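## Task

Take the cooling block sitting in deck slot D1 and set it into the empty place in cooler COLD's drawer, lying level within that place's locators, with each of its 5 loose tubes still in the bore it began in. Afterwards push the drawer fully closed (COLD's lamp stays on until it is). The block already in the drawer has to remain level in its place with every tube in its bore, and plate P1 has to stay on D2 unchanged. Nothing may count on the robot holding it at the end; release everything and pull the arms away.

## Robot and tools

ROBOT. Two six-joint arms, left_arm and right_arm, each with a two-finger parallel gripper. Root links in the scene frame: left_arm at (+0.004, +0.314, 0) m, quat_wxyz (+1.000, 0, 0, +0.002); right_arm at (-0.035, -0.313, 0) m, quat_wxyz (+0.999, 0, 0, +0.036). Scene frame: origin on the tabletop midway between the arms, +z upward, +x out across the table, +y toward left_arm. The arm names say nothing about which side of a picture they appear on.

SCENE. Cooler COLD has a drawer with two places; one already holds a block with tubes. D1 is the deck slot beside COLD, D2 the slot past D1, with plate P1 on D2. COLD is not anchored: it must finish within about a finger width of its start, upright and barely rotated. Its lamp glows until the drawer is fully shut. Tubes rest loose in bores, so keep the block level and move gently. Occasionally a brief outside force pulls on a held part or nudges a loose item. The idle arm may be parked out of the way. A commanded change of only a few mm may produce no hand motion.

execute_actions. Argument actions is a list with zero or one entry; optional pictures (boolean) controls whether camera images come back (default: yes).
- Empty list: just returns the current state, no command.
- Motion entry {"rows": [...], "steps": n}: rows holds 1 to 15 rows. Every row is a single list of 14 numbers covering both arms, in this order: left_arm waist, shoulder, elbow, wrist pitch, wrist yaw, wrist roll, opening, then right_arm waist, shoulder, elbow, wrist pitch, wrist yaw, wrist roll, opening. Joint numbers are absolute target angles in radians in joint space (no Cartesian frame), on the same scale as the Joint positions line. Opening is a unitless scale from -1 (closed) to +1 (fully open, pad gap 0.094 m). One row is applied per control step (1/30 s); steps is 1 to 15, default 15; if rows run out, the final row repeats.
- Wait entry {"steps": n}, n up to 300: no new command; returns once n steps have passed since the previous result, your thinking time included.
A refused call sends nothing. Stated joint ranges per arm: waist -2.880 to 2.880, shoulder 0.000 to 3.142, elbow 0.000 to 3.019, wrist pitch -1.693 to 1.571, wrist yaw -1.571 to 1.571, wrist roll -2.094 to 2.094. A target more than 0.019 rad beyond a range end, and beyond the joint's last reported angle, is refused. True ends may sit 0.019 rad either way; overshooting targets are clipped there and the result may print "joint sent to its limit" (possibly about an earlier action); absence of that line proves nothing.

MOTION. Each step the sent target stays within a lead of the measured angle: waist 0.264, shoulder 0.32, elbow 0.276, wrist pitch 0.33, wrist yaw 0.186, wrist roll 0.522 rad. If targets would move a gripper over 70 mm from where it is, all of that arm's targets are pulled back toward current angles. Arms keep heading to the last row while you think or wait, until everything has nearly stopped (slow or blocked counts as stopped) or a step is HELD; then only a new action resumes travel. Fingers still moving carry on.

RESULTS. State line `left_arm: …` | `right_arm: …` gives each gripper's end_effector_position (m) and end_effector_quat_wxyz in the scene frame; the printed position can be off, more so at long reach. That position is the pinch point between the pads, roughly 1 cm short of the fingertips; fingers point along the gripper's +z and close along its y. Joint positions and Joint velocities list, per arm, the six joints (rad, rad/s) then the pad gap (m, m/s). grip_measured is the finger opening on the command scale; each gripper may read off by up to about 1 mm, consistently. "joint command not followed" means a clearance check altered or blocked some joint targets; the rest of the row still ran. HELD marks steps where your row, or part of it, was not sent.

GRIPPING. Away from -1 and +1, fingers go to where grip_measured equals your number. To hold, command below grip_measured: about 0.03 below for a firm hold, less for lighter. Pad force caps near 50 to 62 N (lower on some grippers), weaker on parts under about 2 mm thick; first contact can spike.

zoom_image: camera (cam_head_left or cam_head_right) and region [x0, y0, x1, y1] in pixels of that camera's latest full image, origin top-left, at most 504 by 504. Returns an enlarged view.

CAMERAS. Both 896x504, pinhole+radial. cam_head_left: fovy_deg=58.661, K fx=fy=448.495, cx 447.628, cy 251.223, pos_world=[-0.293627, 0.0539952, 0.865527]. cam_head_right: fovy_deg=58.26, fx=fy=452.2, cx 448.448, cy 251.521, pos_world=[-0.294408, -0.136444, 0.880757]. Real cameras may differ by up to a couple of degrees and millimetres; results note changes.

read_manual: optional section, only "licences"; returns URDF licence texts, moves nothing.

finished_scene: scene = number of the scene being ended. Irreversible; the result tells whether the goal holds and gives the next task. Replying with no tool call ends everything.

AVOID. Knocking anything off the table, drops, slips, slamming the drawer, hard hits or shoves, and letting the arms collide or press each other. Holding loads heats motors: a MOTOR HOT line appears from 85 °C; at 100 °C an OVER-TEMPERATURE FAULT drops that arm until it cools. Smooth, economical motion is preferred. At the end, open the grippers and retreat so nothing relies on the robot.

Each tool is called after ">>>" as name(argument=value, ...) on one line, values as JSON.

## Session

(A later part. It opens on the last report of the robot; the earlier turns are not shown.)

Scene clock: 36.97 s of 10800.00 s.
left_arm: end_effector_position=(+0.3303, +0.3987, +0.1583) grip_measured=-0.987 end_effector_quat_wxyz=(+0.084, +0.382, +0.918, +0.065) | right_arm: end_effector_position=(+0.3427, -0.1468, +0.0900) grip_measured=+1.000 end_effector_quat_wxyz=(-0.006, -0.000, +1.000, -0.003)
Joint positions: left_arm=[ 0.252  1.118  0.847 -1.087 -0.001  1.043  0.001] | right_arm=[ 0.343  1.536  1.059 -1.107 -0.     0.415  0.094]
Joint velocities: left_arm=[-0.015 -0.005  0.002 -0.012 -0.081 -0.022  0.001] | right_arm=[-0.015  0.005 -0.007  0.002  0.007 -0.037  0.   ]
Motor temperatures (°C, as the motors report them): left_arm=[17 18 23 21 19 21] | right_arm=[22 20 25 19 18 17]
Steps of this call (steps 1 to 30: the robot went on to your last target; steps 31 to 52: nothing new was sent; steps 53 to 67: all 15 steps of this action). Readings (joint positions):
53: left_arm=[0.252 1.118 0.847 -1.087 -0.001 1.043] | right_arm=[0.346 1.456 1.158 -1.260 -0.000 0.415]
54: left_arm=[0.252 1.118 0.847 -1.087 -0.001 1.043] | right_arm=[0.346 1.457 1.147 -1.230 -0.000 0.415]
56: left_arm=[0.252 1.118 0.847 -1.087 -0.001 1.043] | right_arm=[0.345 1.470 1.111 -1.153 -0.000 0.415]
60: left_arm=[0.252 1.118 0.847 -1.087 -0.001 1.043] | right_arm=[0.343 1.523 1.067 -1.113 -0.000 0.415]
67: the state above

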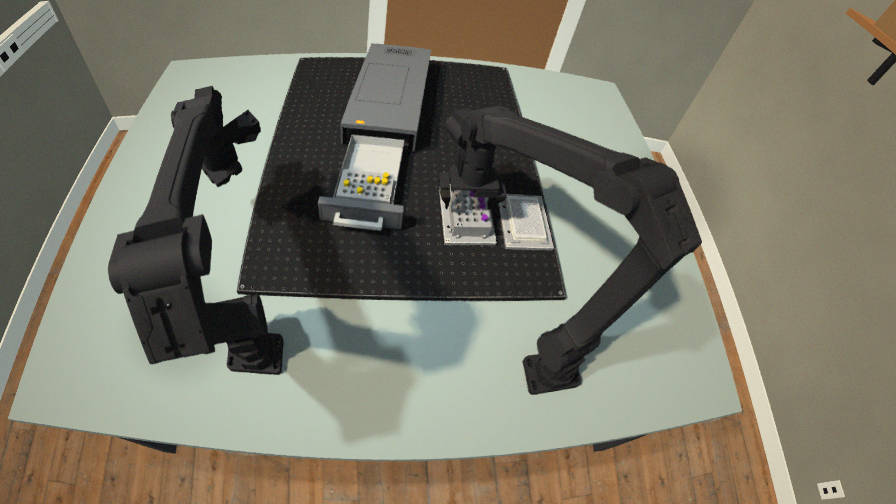

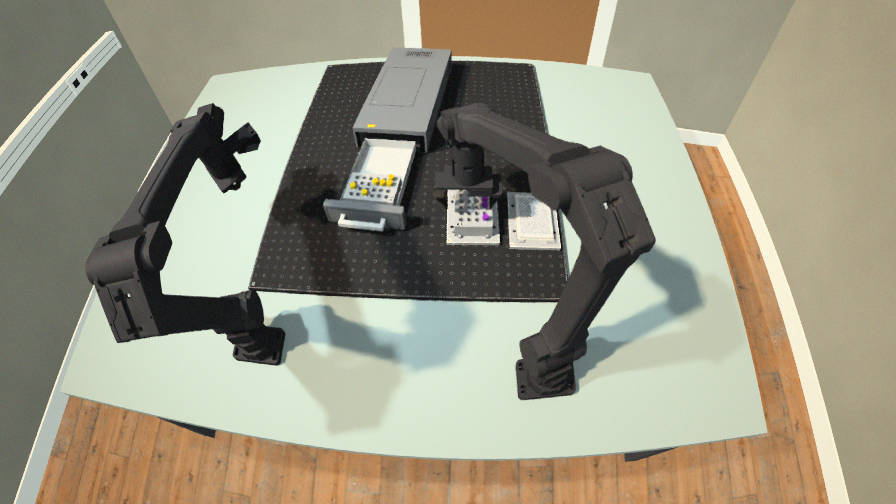

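>>> execute_actions(actions=[{"rows":[[0.25,1.1,0.885,-1.1,0,1.05,-1,0.33,1.525,1.12,-1.095,0,0.38,1],[0.25,1.1,0.885,-1.1,0,1.05,-1,0.33,1.525,1.12,-1.095,0,0.38,1],[0.25,1.1,0.885,-1.1,0,1.05,-1,0.303,1.525,1.12,-1.095,0,0.38,1]]}])

>>> zoom_image(camera="cam_head_right", region=[410, 140, 530, 260])

>>> zoom_image(camera="cam_head_left", region=[410, 140, 530, 260])

Scene clock: 40.03 s of 10800.00 s.
left_arm: end_effector_position=(+0.3303, +0.3987, +0.1583) grip_measured=-0.987 end_effector_quat_wxyz=(+0.084, +0.382, +0.918, +0.065) | right_arm: end_effector_position=(+0.3533, -0.1547, +0.0953) grip_measured=+1.000 end_effector_quat_wxyz=(+0.001, +0.000, +1.000, +0.001)
Joint positions: left_arm=[ 0.252  1.118  0.847 -1.087 -0.001  1.043  0.001] | right_arm=[ 0.315  1.536  1.075 -1.107 -0.     0.389  0.094]
Joint velocities: left_arm=[-0.005  0.005 -0.007 -0.002 -0.022 -0.007 -0.   ] | right_arm=[-0.024 -0.015 -0.002 -0.002  0.037 -0.081  0.   ]
Motor temperatures (°C, as the motors report them): left_arm=[17 18 23 21 19 21] | right_arm=[22 20 25 19 18 17]
Steps of this call (steps 1 to 15: the robot went on to your last target; steps 16 to 77: nothing new was sent; steps 78 to 92: all 15 steps of this action). Readings (joint positions):
78: left_arm=[0.252 1.118 0.847 -1.087 -0.001 1.043] | right_arm=[0.343 1.536 1.060 -1.107 -0.000 0.410]
79: left_arm=[0.252 1.118 0.847 -1.087 -0.001 1.043] | right_arm=[0.343 1.536 1.062 -1.107 -0.000 0.406]
81: left_arm=[0.252 1.118 0.847 -1.087 -0.001 1.043] | right_arm=[0.339 1.536 1.068 -1.107 -0.000 0.399]
85: left_arm=[0.252 1.118 0.847 -1.087 -0.001 1.043] | right_arm=[0.321 1.536 1.075 -1.107 -0.000 0.392]
92: the state above

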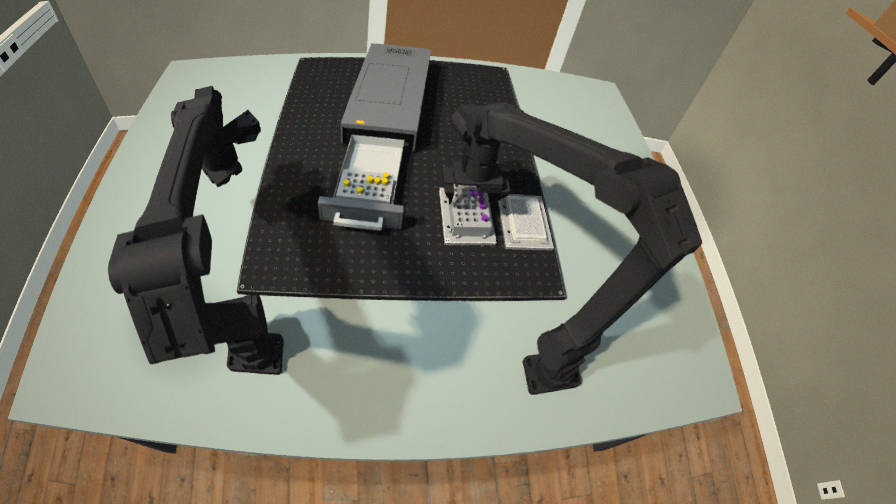

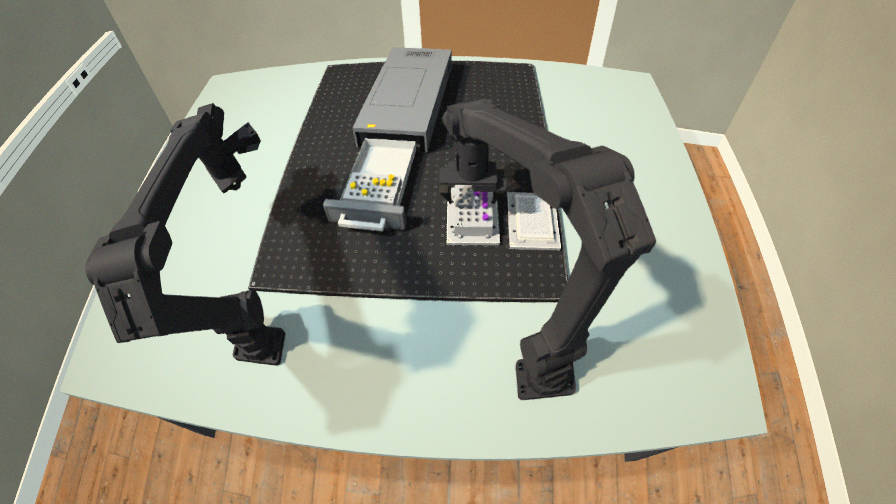

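Region (410, 140, 530, 260) of cam_head_right's 896x504 image, scaled by 4.200, with more detail than that image has.

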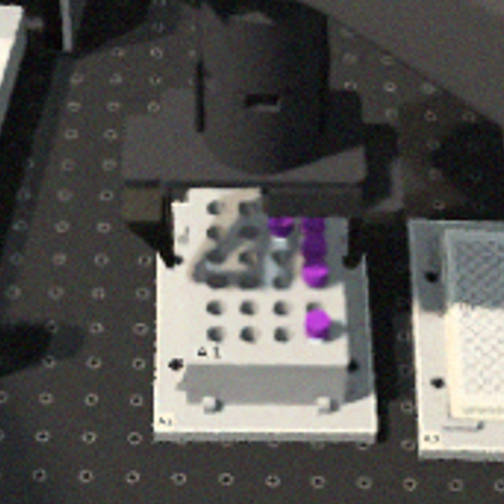

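Region (410, 140, 530, 260) of cam_head_left's 896x504 image, scaled by 4.200, with more detail than that image has.

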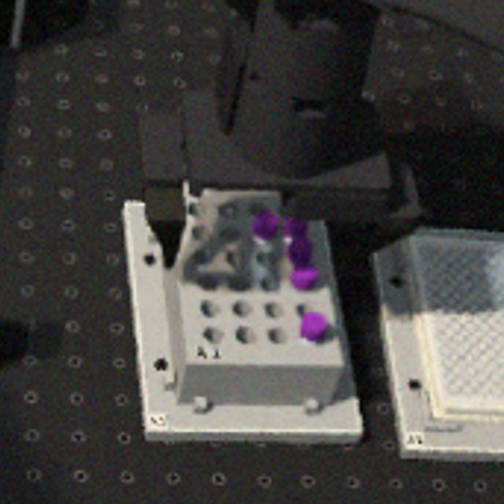

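>>> execute_actions(actions=[{"rows":[[0.25,1.1,0.885,-1.1,0,1.05,-1,0.283,1.54,1.10,-1.04,0,0.36,1],[0.25,1.1,0.885,-1.1,0,1.05,-1,0.283,1.55,1.10,-1.04,0,0.36,1],[0.25,1.1,0.885,-1.1,0,1.05,-1,0.283,1.56,1.10,-1.04,0,0.36,1],[0.25,1.1,0.885,-1.1,0,1.05,-1,0.283,1.59,1.10,-1.04,0,0.36,1]]}])

>>> zoom_image(camera="cam_head_right", region=[410, 140, 530, 260])

>>> zoom_image(camera="cam_head_left", region=[410, 140, 530, 260])

Scene clock: 43.93 s of 10800.00 s.
left_arm: end_effector_position=(+0.3303, +0.3987, +0.1583) grip_measured=-0.987 end_effector_quat_wxyz=(+0.084, +0.382, +0.918, +0.065) | right_arm: end_effector_position=(+0.3666, -0.1577, +0.0746) grip_measured=+1.000 end_effector_quat_wxyz=(+0.003, -0.001, +1.000, +0.001)
Joint positions: left_arm=[ 0.252  1.118  0.847 -1.087 -0.001  1.043  0.001] | right_arm=[ 0.298  1.588  1.075 -1.052 -0.     0.368  0.094]
Joint velocities: left_arm=[-0.005  0.005 -0.022 -0.002 -0.007 -0.022 -0.   ] | right_arm=[-0.024 -0.005 -0.002  0.012  0.037 -0.022  0.   ]
Motor temperatures (°C, as the motors report them): left_arm=[17 18 24 21 19 21] | right_arm=[22 20 25 19 18 17]
Steps of this call (steps 1 to 15: the robot went on to your last target; steps 16 to 90: nothing new was sent; then 0.40 s passed at rest; steps 91 to 105: all 15 steps of this action). Readings (joint positions):
91: left_arm=[0.252 1.118 0.847 -1.087 -0.001 1.043] | right_arm=[0.315 1.536 1.075 -1.097 -0.000 0.384]
92: left_arm=[0.252 1.118 0.847 -1.087 -0.001 1.043] | right_arm=[0.313 1.537 1.075 -1.082 -0.000 0.381]
94: left_arm=[0.252 1.118 0.847 -1.087 -0.001 1.043] | right_arm=[0.307 1.542 1.075 -1.060 -0.000 0.376]
98: left_arm=[0.252 1.118 0.847 -1.087 -0.001 1.043] | right_arm=[0.298 1.572 1.075 -1.053 -0.000 0.371]
105: the state above

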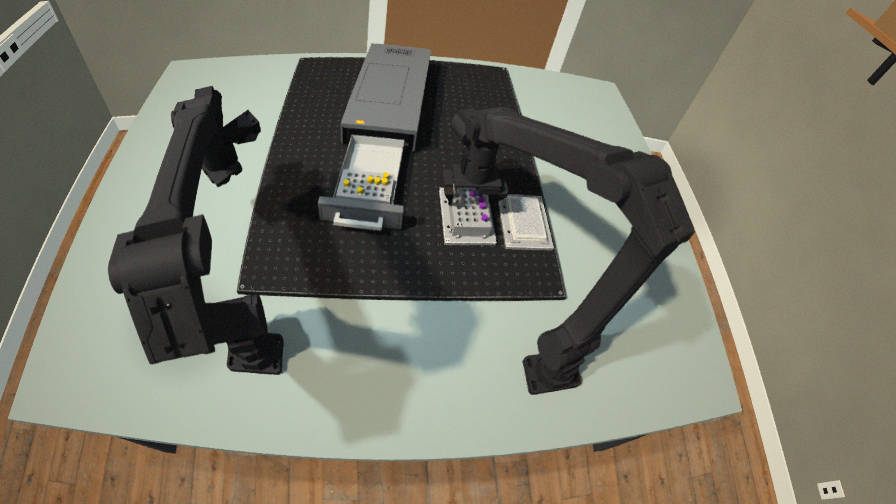

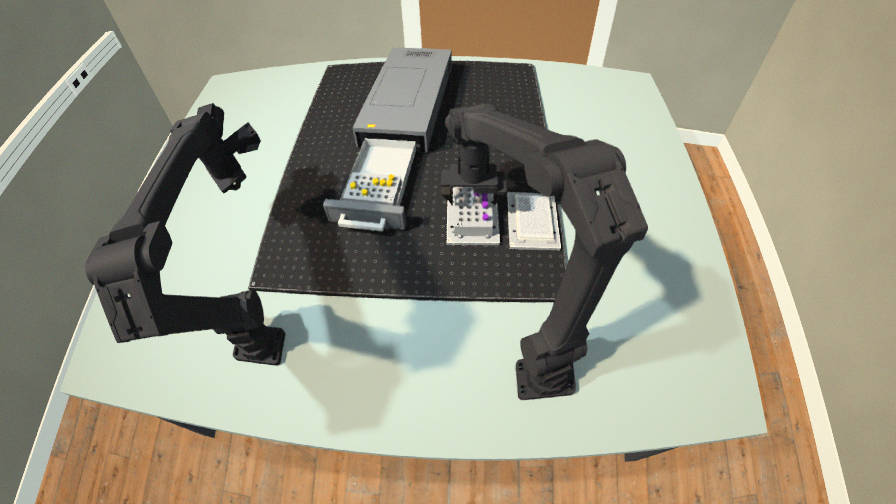

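Region (410, 140, 530, 260) of cam_head_right's 896x504 image, scaled by 4.200, with more detail than that image has.

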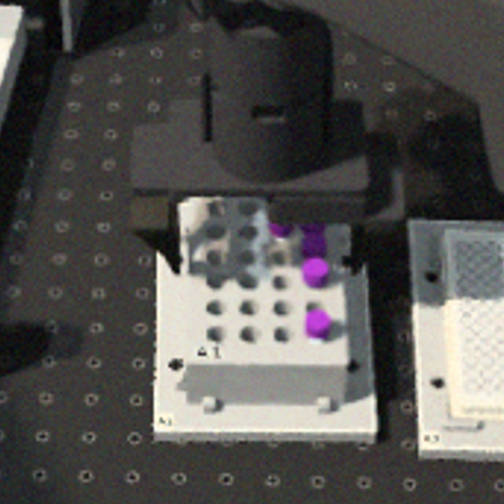

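Region (410, 140, 530, 260) of cam_head_left's 896x504 image, scaled by 4.200, with more detail than that image has.

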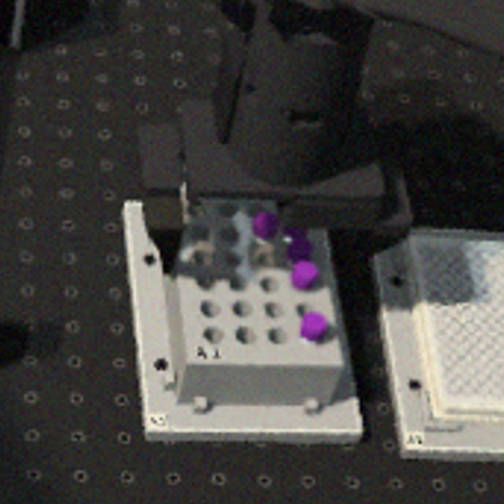

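>>> execute_actions(actions=[{"rows":[[0.25,1.1,0.885,-1.1,0,1.05,-1,0.29,1.61,1.06,-1.02,0,0.36,1],[0.25,1.1,0.885,-1.1,0,1.05,-1,0.29,1.62,1.045,-0.985,0,0.36,1]]}], pictures=false)

>>> execute_actions(actions=[{"rows":[[0.25,1.1,0.885,-1.1,0,1.05,-1,0.29,1.62,1.045,-0.985,0,0.36,0.9],[0.25,1.1,0.885,-1.1,0,1.05,-1,0.29,1.62,1.045,-0.985,0,0.36,0.82],[0.25,1.1,0.885,-1.1,0,1.05,-1,0.29,1.62,1.045,-0.985,0,0.36,0.76],[0.25,1.1,0.885,-1.1,0,1.05,-1,0.29,1.62,1.045,-0.985,0,0.36,0.68]]}])

>>> zoom_image(camera="cam_head_left", region=[410, 140, 530, 260])

Scene clock: 47.17 s of 10800.00 s.
left_arm: end_effector_position=(+0.3303, +0.3987, +0.1583) grip_measured=-0.987 end_effector_quat_wxyz=(+0.084, +0.382, +0.918, +0.065) | right_arm: end_effector_position=(+0.3626, -0.1592, +0.0522) grip_measured=+1.000 end_effector_quat_wxyz=(-0.001, -0.001, +1.000, -0.000)
Joint positions: left_arm=[ 0.252  1.118  0.847 -1.087 -0.001  1.043  0.001] | right_arm=[ 0.298  1.614  1.039 -0.997 -0.     0.368  0.094]
Joint velocities: left_arm=[ 0.005 -0.015 -0.007 -0.002 -0.081  0.007  0.001] | right_arm=[ 0.005  0.005 -0.002 -0.002 -0.007 -0.022  0.   ]
Motor temperatures (°C, as the motors report them): left_arm=[17 18 24 21 19 21] | right_arm=[22 20 25 19 18 17]
Steps of this call (steps 1 to 15: the robot went on to your last target; steps 16 to 82: nothing new was sent; steps 83 to 97: all 15 steps of this action). Readings (joint positions):
83: left_arm=[0.252 1.118 0.847 -1.087 -0.001 1.043] | right_arm=[0.298 1.588 1.073 -1.047 -0.000 0.368]
84: left_arm=[0.252 1.118 0.847 -1.087 -0.001 1.043] | right_arm=[0.298 1.589 1.067 -1.033 -0.000 0.368]
86: left_arm=[0.252 1.118 0.847 -1.087 -0.001 1.043] | right_arm=[0.298 1.594 1.054 -1.008 -0.000 0.368]
90: left_arm=[0.252 1.118 0.847 -1.087 -0.001 1.043] | right_arm=[0.298 1.610 1.041 -0.999 -0.000 0.368]
97: the state above

Scene clock: 47.67 s of 10800.00 s.
left_arm: end_effector_position=(+0.3303, +0.3987, +0.1583) grip_measured=-0.987 end_effector_quat_wxyz=(+0.084, +0.382, +0.918, +0.065) | right_arm: end_effector_position=(+0.3630, -0.1579, +0.0522) grip_measured=+0.811 end_effector_quat_wxyz=(-0.000, -0.002, +1.000, +0.004)
Joint positions: left_arm=[ 0.252  1.118  0.847 -1.087 -0.001  1.043  0.001] | right_arm=[ 0.298  1.614  1.039 -0.994 -0.007  0.366  0.085]
Joint velocities: left_arm=[-0.005 -0.005 -0.012  0.007 -0.037 -0.007  0.   ] | right_arm=[ 0.005  0.005  0.012 -0.012 -0.037 -0.007  0.001]
Motor temperatures (°C, as the motors report them): left_arm=[17 18 24 21 19 21] | right_arm=[22 20 25 19 18 17]
Steps of this call (steps 1 to 15: all 15 steps of this action). Readings (joint positions):
1: left_arm=[0.252 1.118 0.847 -1.087 -0.001 1.043] | right_arm=[0.298 1.614 1.039 -0.997 -0.000 0.367]
2: left_arm=[0.252 1.118 0.847 -1.087 -0.001 1.043] | right_arm=[0.298 1.614 1.039 -0.996 -0.004 0.367]
4: left_arm=[0.252 1.118 0.847 -1.087 -0.001 1.043] | right_arm=[0.298 1.614 1.039 -0.994 -0.007 0.366]
8: left_arm=[0.252 1.118 0.847 -1.087 -0.001 1.043] | right_arm=[0.298 1.614 1.039 -0.994 -0.007 0.366]
15: the state above

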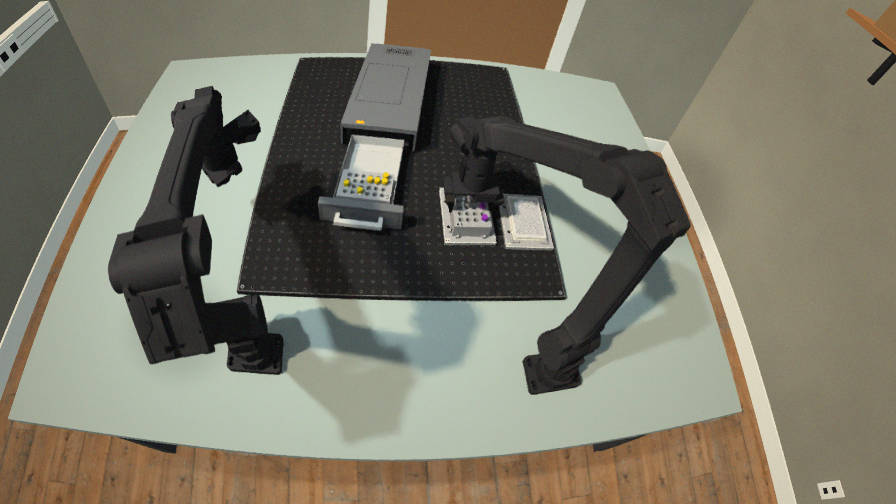

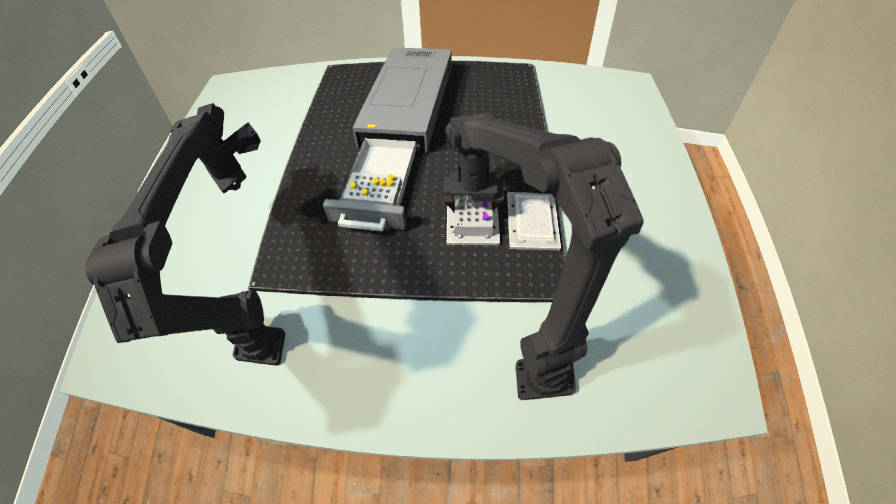

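Region (410, 140, 530, 260) of cam_head_left's 896x504 image, scaled by 4.200, with more detail than that image has.

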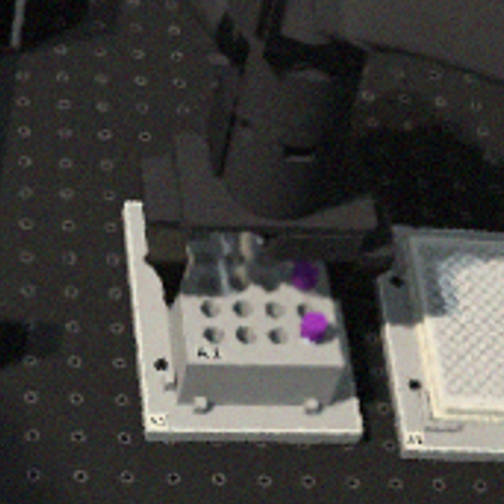

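>>> execute_actions(actions=[{"rows":[[0.4,1.1,0.885,-1.1,0,1.05,-1,0.298,1.59,1.1,-1.02,0,0.36,0.75],[0.4,1.1,0.885,-1.1,0,1.05,-1,0.298,1.58,1.115,-1.04,0,0.36,0.75],[0.4,1.1,0.885,-1.1,0,1.05,-1,0.298,1.57,1.13,-1.065,0,0.36,0.75],[0.4,1.1,0.885,-1.1,0,1.05,-1,0.298,1.555,1.145,-1.09,0,0.36,0.75],[0.4,1.1,0.885,-1.1,0,1.05,-1,0.298,1.545,1.16,-1.12,0,0.36,0.75],[0.4,1.1,0.885,-1.1,0,1.05,-1,0.298,1.53,1.175,-1.15,0,0.36,0.75],[0.4,1.1,0.885,-1.1,0,1.05,-1,0.298,1.52,1.19,-1.18,0,0.36,0.75],[0.4,1.1,0.885,-1.1,0,1.05,-1,0.298,1.505,1.21,-1.21,0,0.36,0.75],[0.4,1.1,0.885,-1.1,0,1.05,-1,0.298,1.495,1.23,-1.24,0,0.36,0.75],[0.4,1.1,0.885,-1.1,0,1.05,-1,0.298,1.48,1.25,-1.27,0,0.36,0.75]]}], pictures=false)

>>> execute_actions(actions=[{"rows":[[0.4,1.1,0.885,-1.1,0,1.05,-1,0.31,1.5,1.29,-1.28,0,0.3,0.75],[0.4,1.1,0.885,-1.1,0,1.05,-1,0.32,1.53,1.33,-1.29,0,0.2,0.75],[0.4,1.1,0.885,-1.1,0,1.05,-1,0.33,1.56,1.38,-1.305,0,0.1,0.75],[0.4,1.1,0.885,-1.1,0,1.05,-1,0.34,1.59,1.43,-1.32,0,0,0.75],[0.4,1.1,0.885,-1.1,0,1.05,-1,0.35,1.625,1.48,-1.335,0,-0.1,0.75],[0.4,1.1,0.885,-1.1,0,1.05,-1,0.36,1.66,1.53,-1.35,0,-0.2,0.75],[0.4,1.1,0.885,-1.1,0,1.05,-1,0.375,1.695,1.58,-1.365,0,-0.3,0.75],[0.4,1.1,0.885,-1.1,0,1.05,-1,0.39,1.73,1.63,-1.38,0,-0.4,0.75],[0.4,1.1,0.885,-1.1,0,1.05,-1,0.405,1.765,1.68,-1.395,0,-0.5,0.75],[0.4,1.1,0.885,-1.1,0,1.05,-1,0.42,1.8,1.73,-1.41,0,-0.6,0.75],[0.4,1.1,0.885,-1.1,0,1.05,-1,0.435,1.835,1.78,-1.425,0,-0.7,0.75],[0.4,1.1,0.885,-1.1,0,1.05,-1,0.45,1.87,1.83,-1.44,0,-0.8,0.75],[0.4,1.1,0.885,-1.1,0,1.05,-1,0.46,1.89,1.86,-1.46,0,-0.85,0.75]]}])

Scene clock: 57.30 s of 10800.00 s.
left_arm: end_effector_position=(+0.3132, +0.4481, +0.1583) grip_measured=-0.987 end_effector_quat_wxyz=(+0.079, +0.310, +0.945, +0.071) | right_arm: end_effector_position=(+0.3441, -0.1660, +0.1023) grip_measured=+0.811 end_effector_quat_wxyz=(-0.050, -0.003, +0.999, -0.018)
Joint positions: left_arm=[ 0.407  1.118  0.847 -1.087 -0.002  1.044  0.001] | right_arm=[ 0.298  1.564  1.124 -1.237 -0.003  0.365  0.085]
Joint velocities: left_arm=[ 0.005 -0.005  0.002 -0.017 -0.051 -0.022  0.   ] | right_arm=[ 0.005 -0.161  0.12  -0.212  0.066 -0.022 -0.001]
Motor temperatures (°C, as the motors report them): left_arm=[17 18 25 21 19 21] | right_arm=[22 20 24 19 18 17]
Steps of this call (steps 1 to 15: the robot went on to your last target; steps 16 to 90: nothing new was sent; then 6.13 s passed at rest; steps 91 to 105: all 15 steps of this action). Readings (joint positions):
91: left_arm=[0.265 1.118 0.847 -1.087 0.005 1.044] | right_arm=[0.298 1.614 1.040 -0.996 -0.007 0.366]
92: left_arm=[0.294 1.118 0.847 -1.087 0.006 1.044] | right_arm=[0.298 1.614 1.042 -1.000 -0.008 0.366]
94: left_arm=[0.367 1.118 0.847 -1.087 0.001 1.044] | right_arm=[0.298 1.614 1.051 -1.016 -0.008 0.365]
98: left_arm=[0.416 1.118 0.847 -1.087 -0.002 1.044] | right_arm=[0.298 1.608 1.092 -1.112 -0.004 0.365]
105: the state above

Scene clock: 57.80 s of 10800.00 s.
left_arm: end_effector_position=(+0.3132, +0.4481, +0.1583) grip_measured=-0.987 end_effector_quat_wxyz=(+0.079, +0.310, +0.945, +0.071) | right_arm: end_effector_position=(+0.4564, -0.0679, +0.1193) grip_measured=+0.811 end_effector_quat_wxyz=(-0.051, -0.430, +0.902, -0.003)
Joint positions: left_arm=[ 0.407  1.118  0.847 -1.087 -0.002  1.044  0.001] | right_arm=[ 0.392  1.895  1.619 -1.398  0.003 -0.425  0.085]
Joint velocities: left_arm=[-0.015  0.005 -0.007  0.012  0.037 -0.066 -0.   ] | right_arm=[ 0.386  0.855  0.96  -0.022  0.022 -1.56   0.   ]
Motor temperatures (°C, as the motors report them): left_arm=[17 18 25 21 19 21] | right_arm=[22 20 24 19 18 17]
Steps of this call (steps 1 to 15: all 15 steps of this action). Readings (joint positions):
1: left_arm=[0.407 1.118 0.847 -1.087 -0.002 1.044] | right_arm=[0.298 1.561 1.131 -1.246 -0.003 0.358]
2: left_arm=[0.407 1.118 0.847 -1.087 -0.002 1.044] | right_arm=[0.298 1.561 1.142 -1.255 -0.002 0.339]
4: left_arm=[0.407 1.118 0.847 -1.087 -0.002 1.044] | right_arm=[0.298 1.573 1.179 -1.276 -0.002 0.276]
8: left_arm=[0.407 1.118 0.847 -1.087 -0.002 1.044] | right_arm=[0.312 1.653 1.314 -1.329 0.002 0.048]
15: the state above

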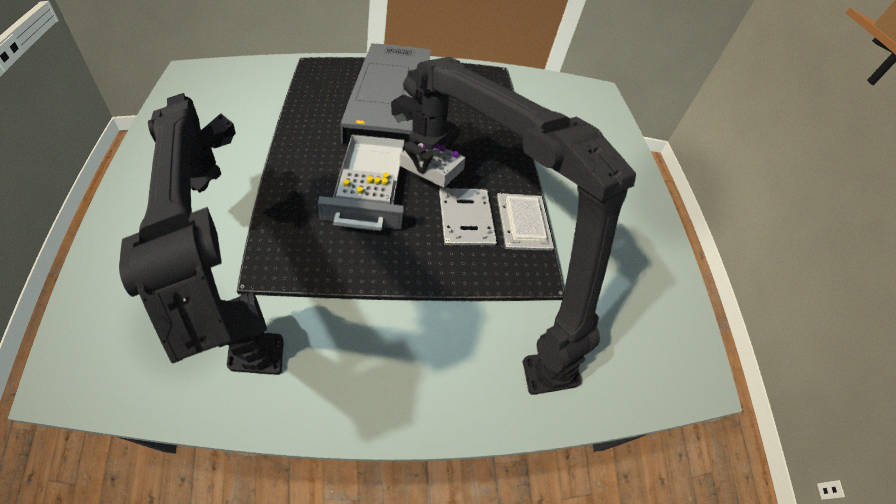

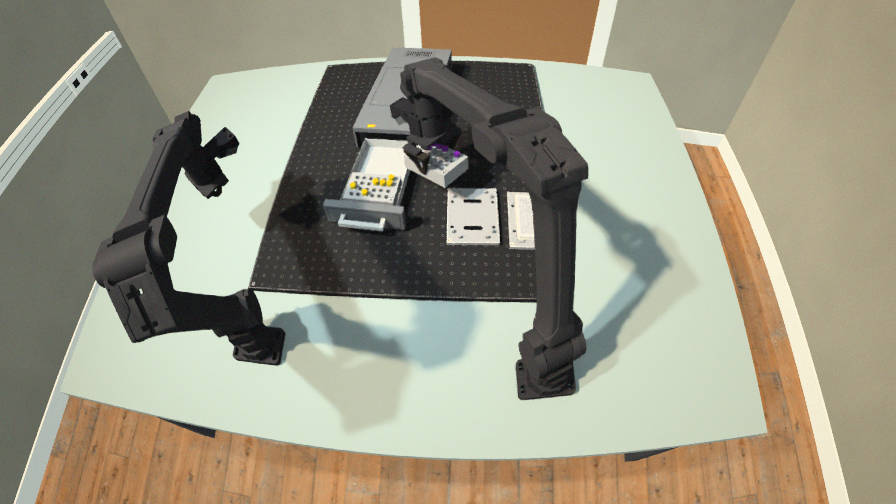

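The block is heavy and sags the arm, so I'm compensating.

>>> execute_actions(actions=[{"rows":[[0.4,1.1,0.885,-1.1,0,1.05,-1,0.46,1.87,1.9,-1.45,0,-0.85,0.75],[0.4,1.1,0.885,-1.1,0,1.05,-1,0.46,1.86,1.94,-1.45,0,-0.85,0.75],[0.4,1.1,0.885,-1.1,0,1.05,-1,0.47,1.86,1.98,-1.45,0,-0.85,0.75]]}])

Scene clock: 59.67 s of 10800.00 s.
left_arm: end_effector_position=(+0.3132, +0.4481, +0.1583) grip_measured=-0.987 end_effector_quat_wxyz=(+0.079, +0.310, +0.945, +0.071) | right_arm: end_effector_position=(+0.4719, -0.0165, +0.1252) grip_measured=+0.811 end_effector_quat_wxyz=(-0.039, -0.632, +0.774, +0.005)
Joint positions: left_arm=[ 0.407  1.118  0.847 -1.087 -0.002  1.044  0.001] | right_arm=[ 0.458  1.975  1.759 -1.433  0.002 -0.839  0.085]
Joint velocities: left_arm=[ 0.005  0.015 -0.002 -0.007  0.022 -0.007  0.   ] | right_arm=[ 0.005  0.005  0.051 -0.017  0.051  0.007 -0.001]
Motor temperatures (°C, as the motors report them): left_arm=[17 18 25 21 19 21] | right_arm=[22 21 25 19 18 17]
Steps of this call (steps 1 to 41: the robot went on to your last target; steps 42 to 56: all 15 steps of this action). Readings (joint positions):
42: left_arm=[0.407 1.118 0.847 -1.087 -0.002 1.044] | right_arm=[0.458 1.975 1.731 -1.433 0.002 -0.839]
43: left_arm=[0.407 1.118 0.847 -1.087 -0.002 1.044] | right_arm=[0.458 1.975 1.731 -1.433 0.002 -0.839]
45: left_arm=[0.407 1.118 0.847 -1.087 -0.002 1.044] | right_arm=[0.458 1.975 1.734 -1.433 0.002 -0.839]
49: left_arm=[0.407 1.118 0.847 -1.087 -0.002 1.044] | right_arm=[0.458 1.975 1.743 -1.433 0.002 -0.839]
56: the state above

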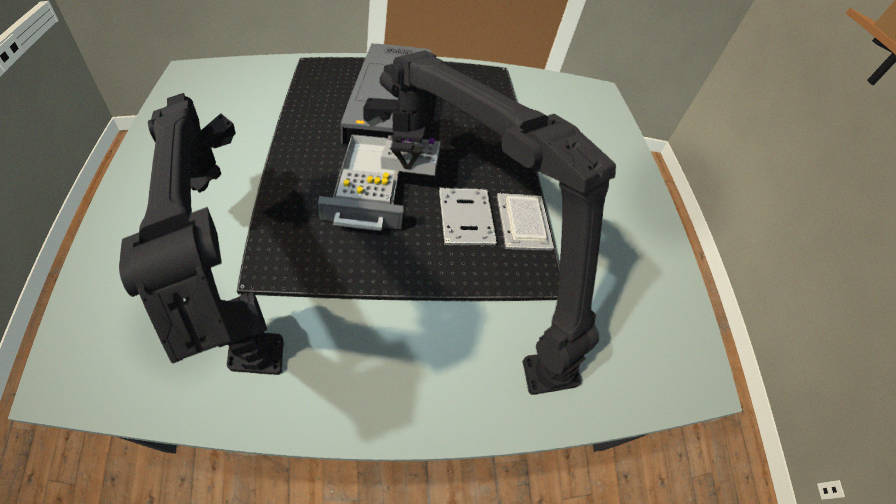

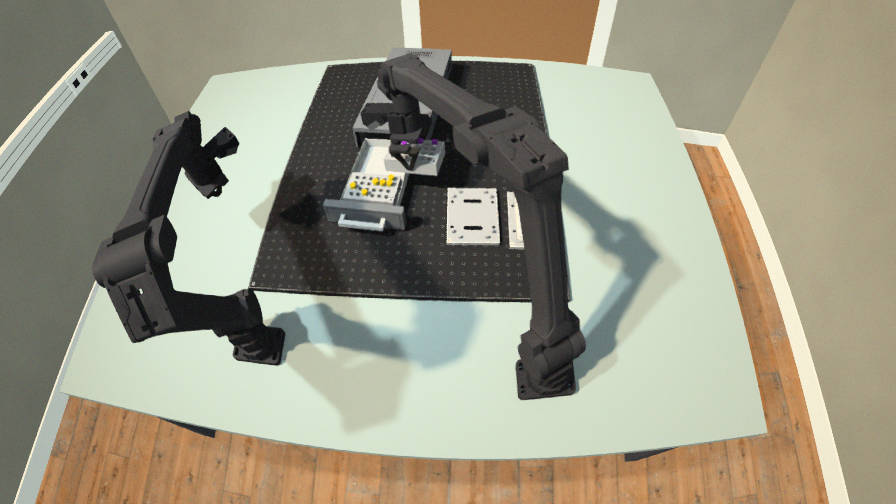

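>>> execute_actions(actions=[{"rows":[[0.4,1.1,0.885,-1.1,0,1.05,-1,0.5,1.95,2.0,-1.45,0,-0.83,0.75]]}], pictures=false)

>>> execute_actions(actions=[{"rows":[[0.4,1.1,0.885,-1.1,0,1.05,-1,0.53,2.02,2.1,-1.48,0,-0.82,0.75]]}], pictures=false)

Scene clock: 64.23 s of 10800.00 s.
left_arm: end_effector_position=(+0.3132, +0.4481, +0.1583) grip_measured=-0.987 end_effector_quat_wxyz=(+0.079, +0.310, +0.945, +0.071) | right_arm: end_effector_position=(+0.4913, +0.0077, +0.1375) grip_measured=+0.811 end_effector_quat_wxyz=(-0.013, -0.639, +0.769, +0.001)
Joint positions: left_arm=[ 0.407  1.118  0.847 -1.087 -0.002  1.044  0.001] | right_arm=[ 0.476  2.014  1.856 -1.439  0.002 -0.839  0.085]
Joint velocities: left_arm=[ 0.005  0.005 -0.017  0.002 -0.051 -0.007  0.001] | right_arm=[ 0.024 -0.005  0.032  0.007 -0.007 -0.037 -0.   ]
Motor temperatures (°C, as the motors report them): left_arm=[17 18 25 21 19 21] | right_arm=[22 21 27 19 18 17]
Steps of this call (steps 1 to 15: the robot went on to your last target; steps 16 to 90: nothing new was sent; then 1.07 s passed at rest; steps 91 to 105: all 15 steps of this action). Readings (joint positions):
91: left_arm=[0.407 1.118 0.847 -1.087 -0.002 1.044] | right_arm=[0.459 1.978 1.773 -1.436 0.002 -0.839]
92: left_arm=[0.407 1.118 0.847 -1.087 -0.002 1.044] | right_arm=[0.459 1.984 1.783 -1.439 0.002 -0.839]
94: left_arm=[0.407 1.118 0.847 -1.087 -0.002 1.044] | right_arm=[0.460 1.997 1.808 -1.439 0.002 -0.839]
98: left_arm=[0.407 1.118 0.847 -1.087 -0.002 1.044] | right_arm=[0.466 2.013 1.841 -1.439 0.002 -0.839]
105: the state above

Scene clock: 64.73 s of 10800.00 s.
left_arm: end_effector_position=(+0.3132, +0.4481, +0.1583) grip_measured=-0.987 end_effector_quat_wxyz=(+0.079, +0.310, +0.945, +0.071) | right_arm: end_effector_position=(+0.5009, +0.0432, +0.1377) grip_measured=+0.811 end_effector_quat_wxyz=(-0.004, -0.651, +0.759, +0.000)
Joint positions: left_arm=[ 0.407  1.118  0.847 -1.087 -0.002  1.044  0.001] | right_arm=[ 0.515  2.081  1.965 -1.463  0.    -0.831  0.085]
Joint velocities: left_arm=[-0.015  0.015 -0.012  0.002 -0.022 -0.037  0.001] | right_arm=[ 0.024 -0.015 -0.002 -0.002  0.051 -0.007 -0.001]
Motor temperatures (°C, as the motors report them): left_arm=[17 18 25 21 19 21] | right_arm=[22 21 27 19 18 17]
Steps of this call (steps 1 to 15: all 15 steps of this action). Readings (joint positions):
1: left_arm=[0.407 1.118 0.847 -1.087 -0.002 1.044] | right_arm=[0.478 2.019 1.866 -1.447 0.002 -0.838]
2: left_arm=[0.407 1.118 0.847 -1.087 -0.002 1.044] | right_arm=[0.479 2.029 1.885 -1.458 0.002 -0.837]
4: left_arm=[0.407 1.118 0.847 -1.087 -0.002 1.044] | right_arm=[0.484 2.051 1.922 -1.462 0.002 -0.835]
8: left_arm=[0.407 1.118 0.847 -1.087 -0.002 1.044] | right_arm=[0.498 2.077 1.963 -1.462 0.002 -0.832]
15: the state above

>>> execute_actions(actions=[{"rows":[[0.4,1.1,0.885,-1.1,0,1.05,-1,0.55,2.07,2.17,-1.5,0,-0.81,0.75],[0.4,1.1,0.885,-1.1,0,1.05,-1,0.55,2.07,2.17,-1.5,0,-0.81,0.75],[0.4,1.1,0.885,-1.1,0,1.05,-1,0.56,2.09,2.2,-1.5,0,-0.81,0.75],[0.4,1.1,0.885,-1.1,0,1.05,-1,0.565,2.115,2.23,-1.51,0,-0.81,0.75]]}])

>>> zoom_image(camera="cam_head_left", region=[300, 90, 440, 230])

>>> zoom_image(camera="cam_head_right", region=[310, 90, 450, 230])

Scene clock: 66.90 s of 10800.00 s.
left_arm: end_effector_position=(+0.3132, +0.4481, +0.1583) grip_measured=-0.987 end_effector_quat_wxyz=(+0.079, +0.310, +0.945, +0.071) | right_arm: end_effector_position=(+0.5151, +0.0792, +0.1271) grip_measured=+0.811 end_effector_quat_wxyz=(+0.000, -0.660, +0.752, -0.000)
Joint positions: left_arm=[ 0.407  1.118  0.847 -1.087 -0.002  1.044  0.001] | right_arm=[ 0.548  2.181  2.105 -1.494  0.    -0.821  0.085]
Joint velocities: left_arm=[ 0.005 -0.005 -0.007  0.012 -0.022 -0.095  0.   ] | right_arm=[ 0.034  0.015 -0.012  0.017 -0.066 -0.007 -0.   ]
Motor temperatures (°C, as the motors report them): left_arm=[17 18 25 21 19 21] | right_arm=[22 21 27 19 18 17]
Steps of this call (steps 1 to 15: the robot went on to your last target; steps 16 to 50: nothing new was sent; steps 51 to 65: all 15 steps of this action). Readings (joint positions):
51: left_arm=[0.407 1.118 0.847 -1.087 -0.002 1.044] | right_arm=[0.516 2.085 1.973 -1.470 0.000 -0.829]
52: left_arm=[0.407 1.118 0.847 -1.087 -0.002 1.044] | right_arm=[0.516 2.094 1.988 -1.479 0.000 -0.827]
54: left_arm=[0.407 1.118 0.847 -1.087 -0.002 1.044] | right_arm=[0.519 2.117 2.028 -1.490 0.000 -0.826]
58: left_arm=[0.407 1.118 0.847 -1.087 -0.002 1.044] | right_arm=[0.528 2.163 2.099 -1.493 0.000 -0.822]
65: the state above

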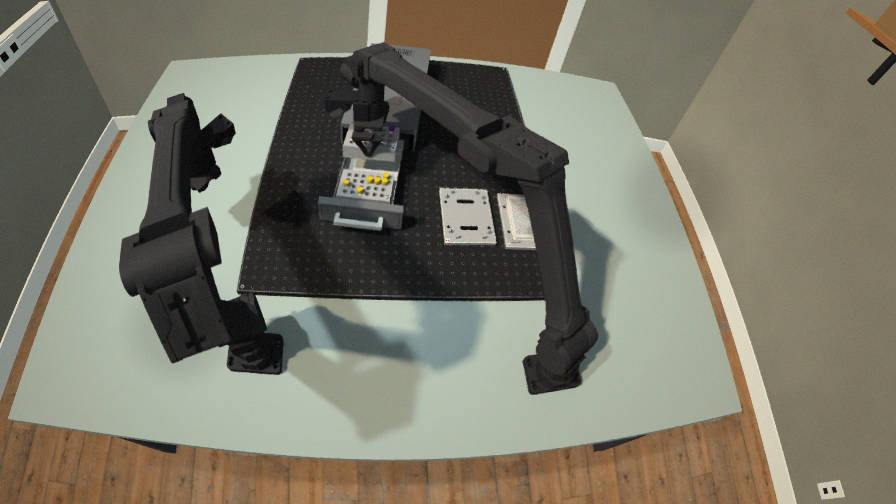

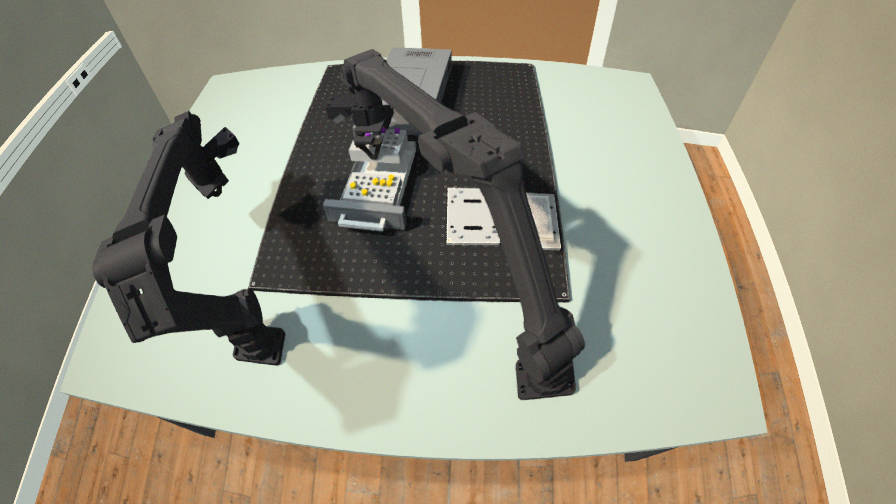

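Region (300, 90, 440, 230) of cam_head_left's 896x504 image, scaled by 3.600, with more detail than that image has.

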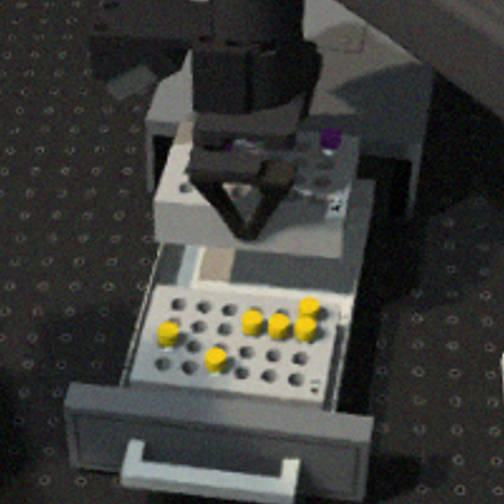

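Region (310, 90, 450, 230) of cam_head_right's 896x504 image, scaled by 3.600, with more detail than that image has.

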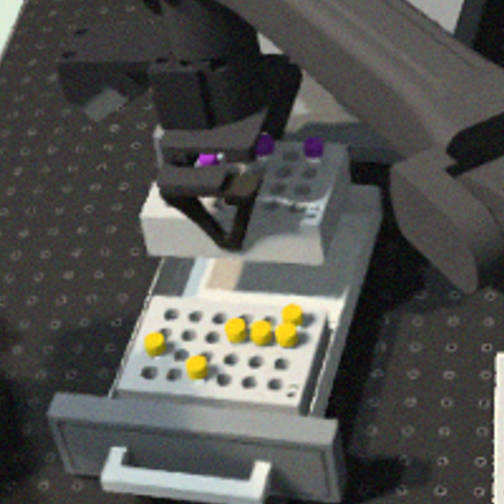

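>>> execute_actions(actions=[{"rows":[[0.4,1.1,0.885,-1.1,0,1.05,-1,0.548,2.105,2.17,-1.47,0,-0.81,0.75],[0.4,1.1,0.885,-1.1,0,1.05,-1,0.548,2.105,2.16,-1.46,0,-0.81,0.75],[0.4,1.1,0.885,-1.1,0,1.05,-1,0.548,2.105,2.15,-1.445,0,-0.81,0.75],[0.4,1.1,0.885,-1.1,0,1.05,-1,0.548,2.105,2.14,-1.43,0,-0.81,0.75],[0.4,1.1,0.885,-1.1,0,1.05,-1,0.548,2.105,2.12,-1.42,0,-0.81,0.75]]}])

>>> zoom_image(camera="cam_head_left", region=[300, 90, 440, 230])

>>> zoom_image(camera="cam_head_right", region=[310, 90, 450, 230])

Scene clock: 70.67 s of 10800.00 s.
left_arm: end_effector_position=(+0.3132, +0.4481, +0.1583) grip_measured=-0.987 end_effector_quat_wxyz=(+0.079, +0.310, +0.945, +0.071) | right_arm: end_effector_position=(+0.5205, +0.0859, +0.1161) grip_measured=+0.811 end_effector_quat_wxyz=(+0.019, -0.660, +0.751, -0.002)
Joint positions: left_arm=[ 0.407  1.118  0.847 -1.087 -0.002  1.044  0.001] | right_arm=[ 0.551  2.182  2.077 -1.429  0.    -0.818  0.085]
Joint velocities: left_arm=[ 0.005 -0.015 -0.017 -0.007  0.007  0.007  0.001] | right_arm=[-0.024  0.005  0.017 -0.012 -0.051 -0.007 -0.001]
Motor temperatures (°C, as the motors report them): left_arm=[17 18 26 21 19 21] | right_arm=[22 22 28 19 18 17]
Steps of this call (steps 1 to 15: the robot went on to your last target; steps 16 to 90: nothing new was sent; then 0.27 s passed at rest; steps 91 to 105: all 15 steps of this action). Readings (joint positions):
91: left_arm=[0.407 1.118 0.847 -1.087 -0.002 1.044] | right_arm=[0.551 2.182 2.105 -1.493 0.000 -0.820]
92: left_arm=[0.407 1.118 0.847 -1.087 -0.002 1.044] | right_arm=[0.551 2.182 2.105 -1.489 0.000 -0.819]
94: left_arm=[0.407 1.118 0.847 -1.087 -0.002 1.044] | right_arm=[0.551 2.182 2.104 -1.470 0.000 -0.819]
98: left_arm=[0.407 1.118 0.847 -1.087 -0.002 1.044] | right_arm=[0.551 2.182 2.090 -1.430 0.000 -0.818]
105: the state above

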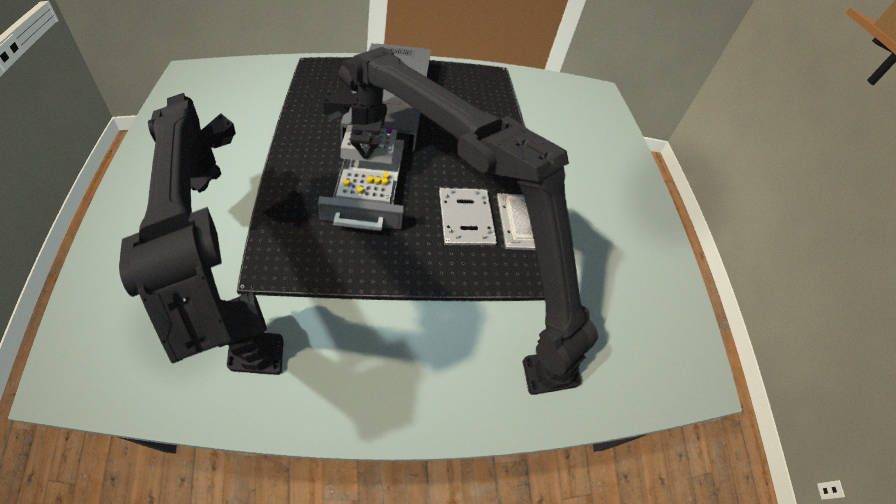

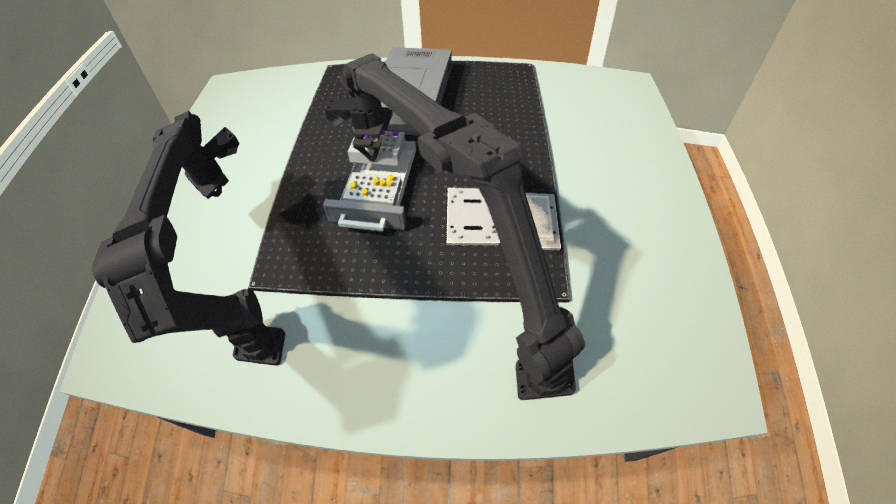

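Region (300, 90, 440, 230) of cam_head_left's 896x504 image, scaled by 3.600, with more detail than that image has.

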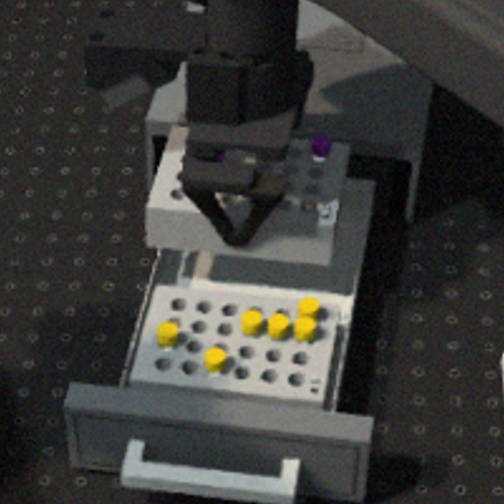

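Region (310, 90, 450, 230) of cam_head_right's 896x504 image, scaled by 3.600, with more detail than that image has.

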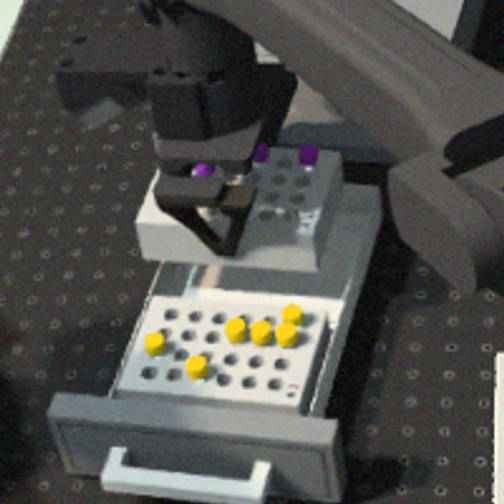

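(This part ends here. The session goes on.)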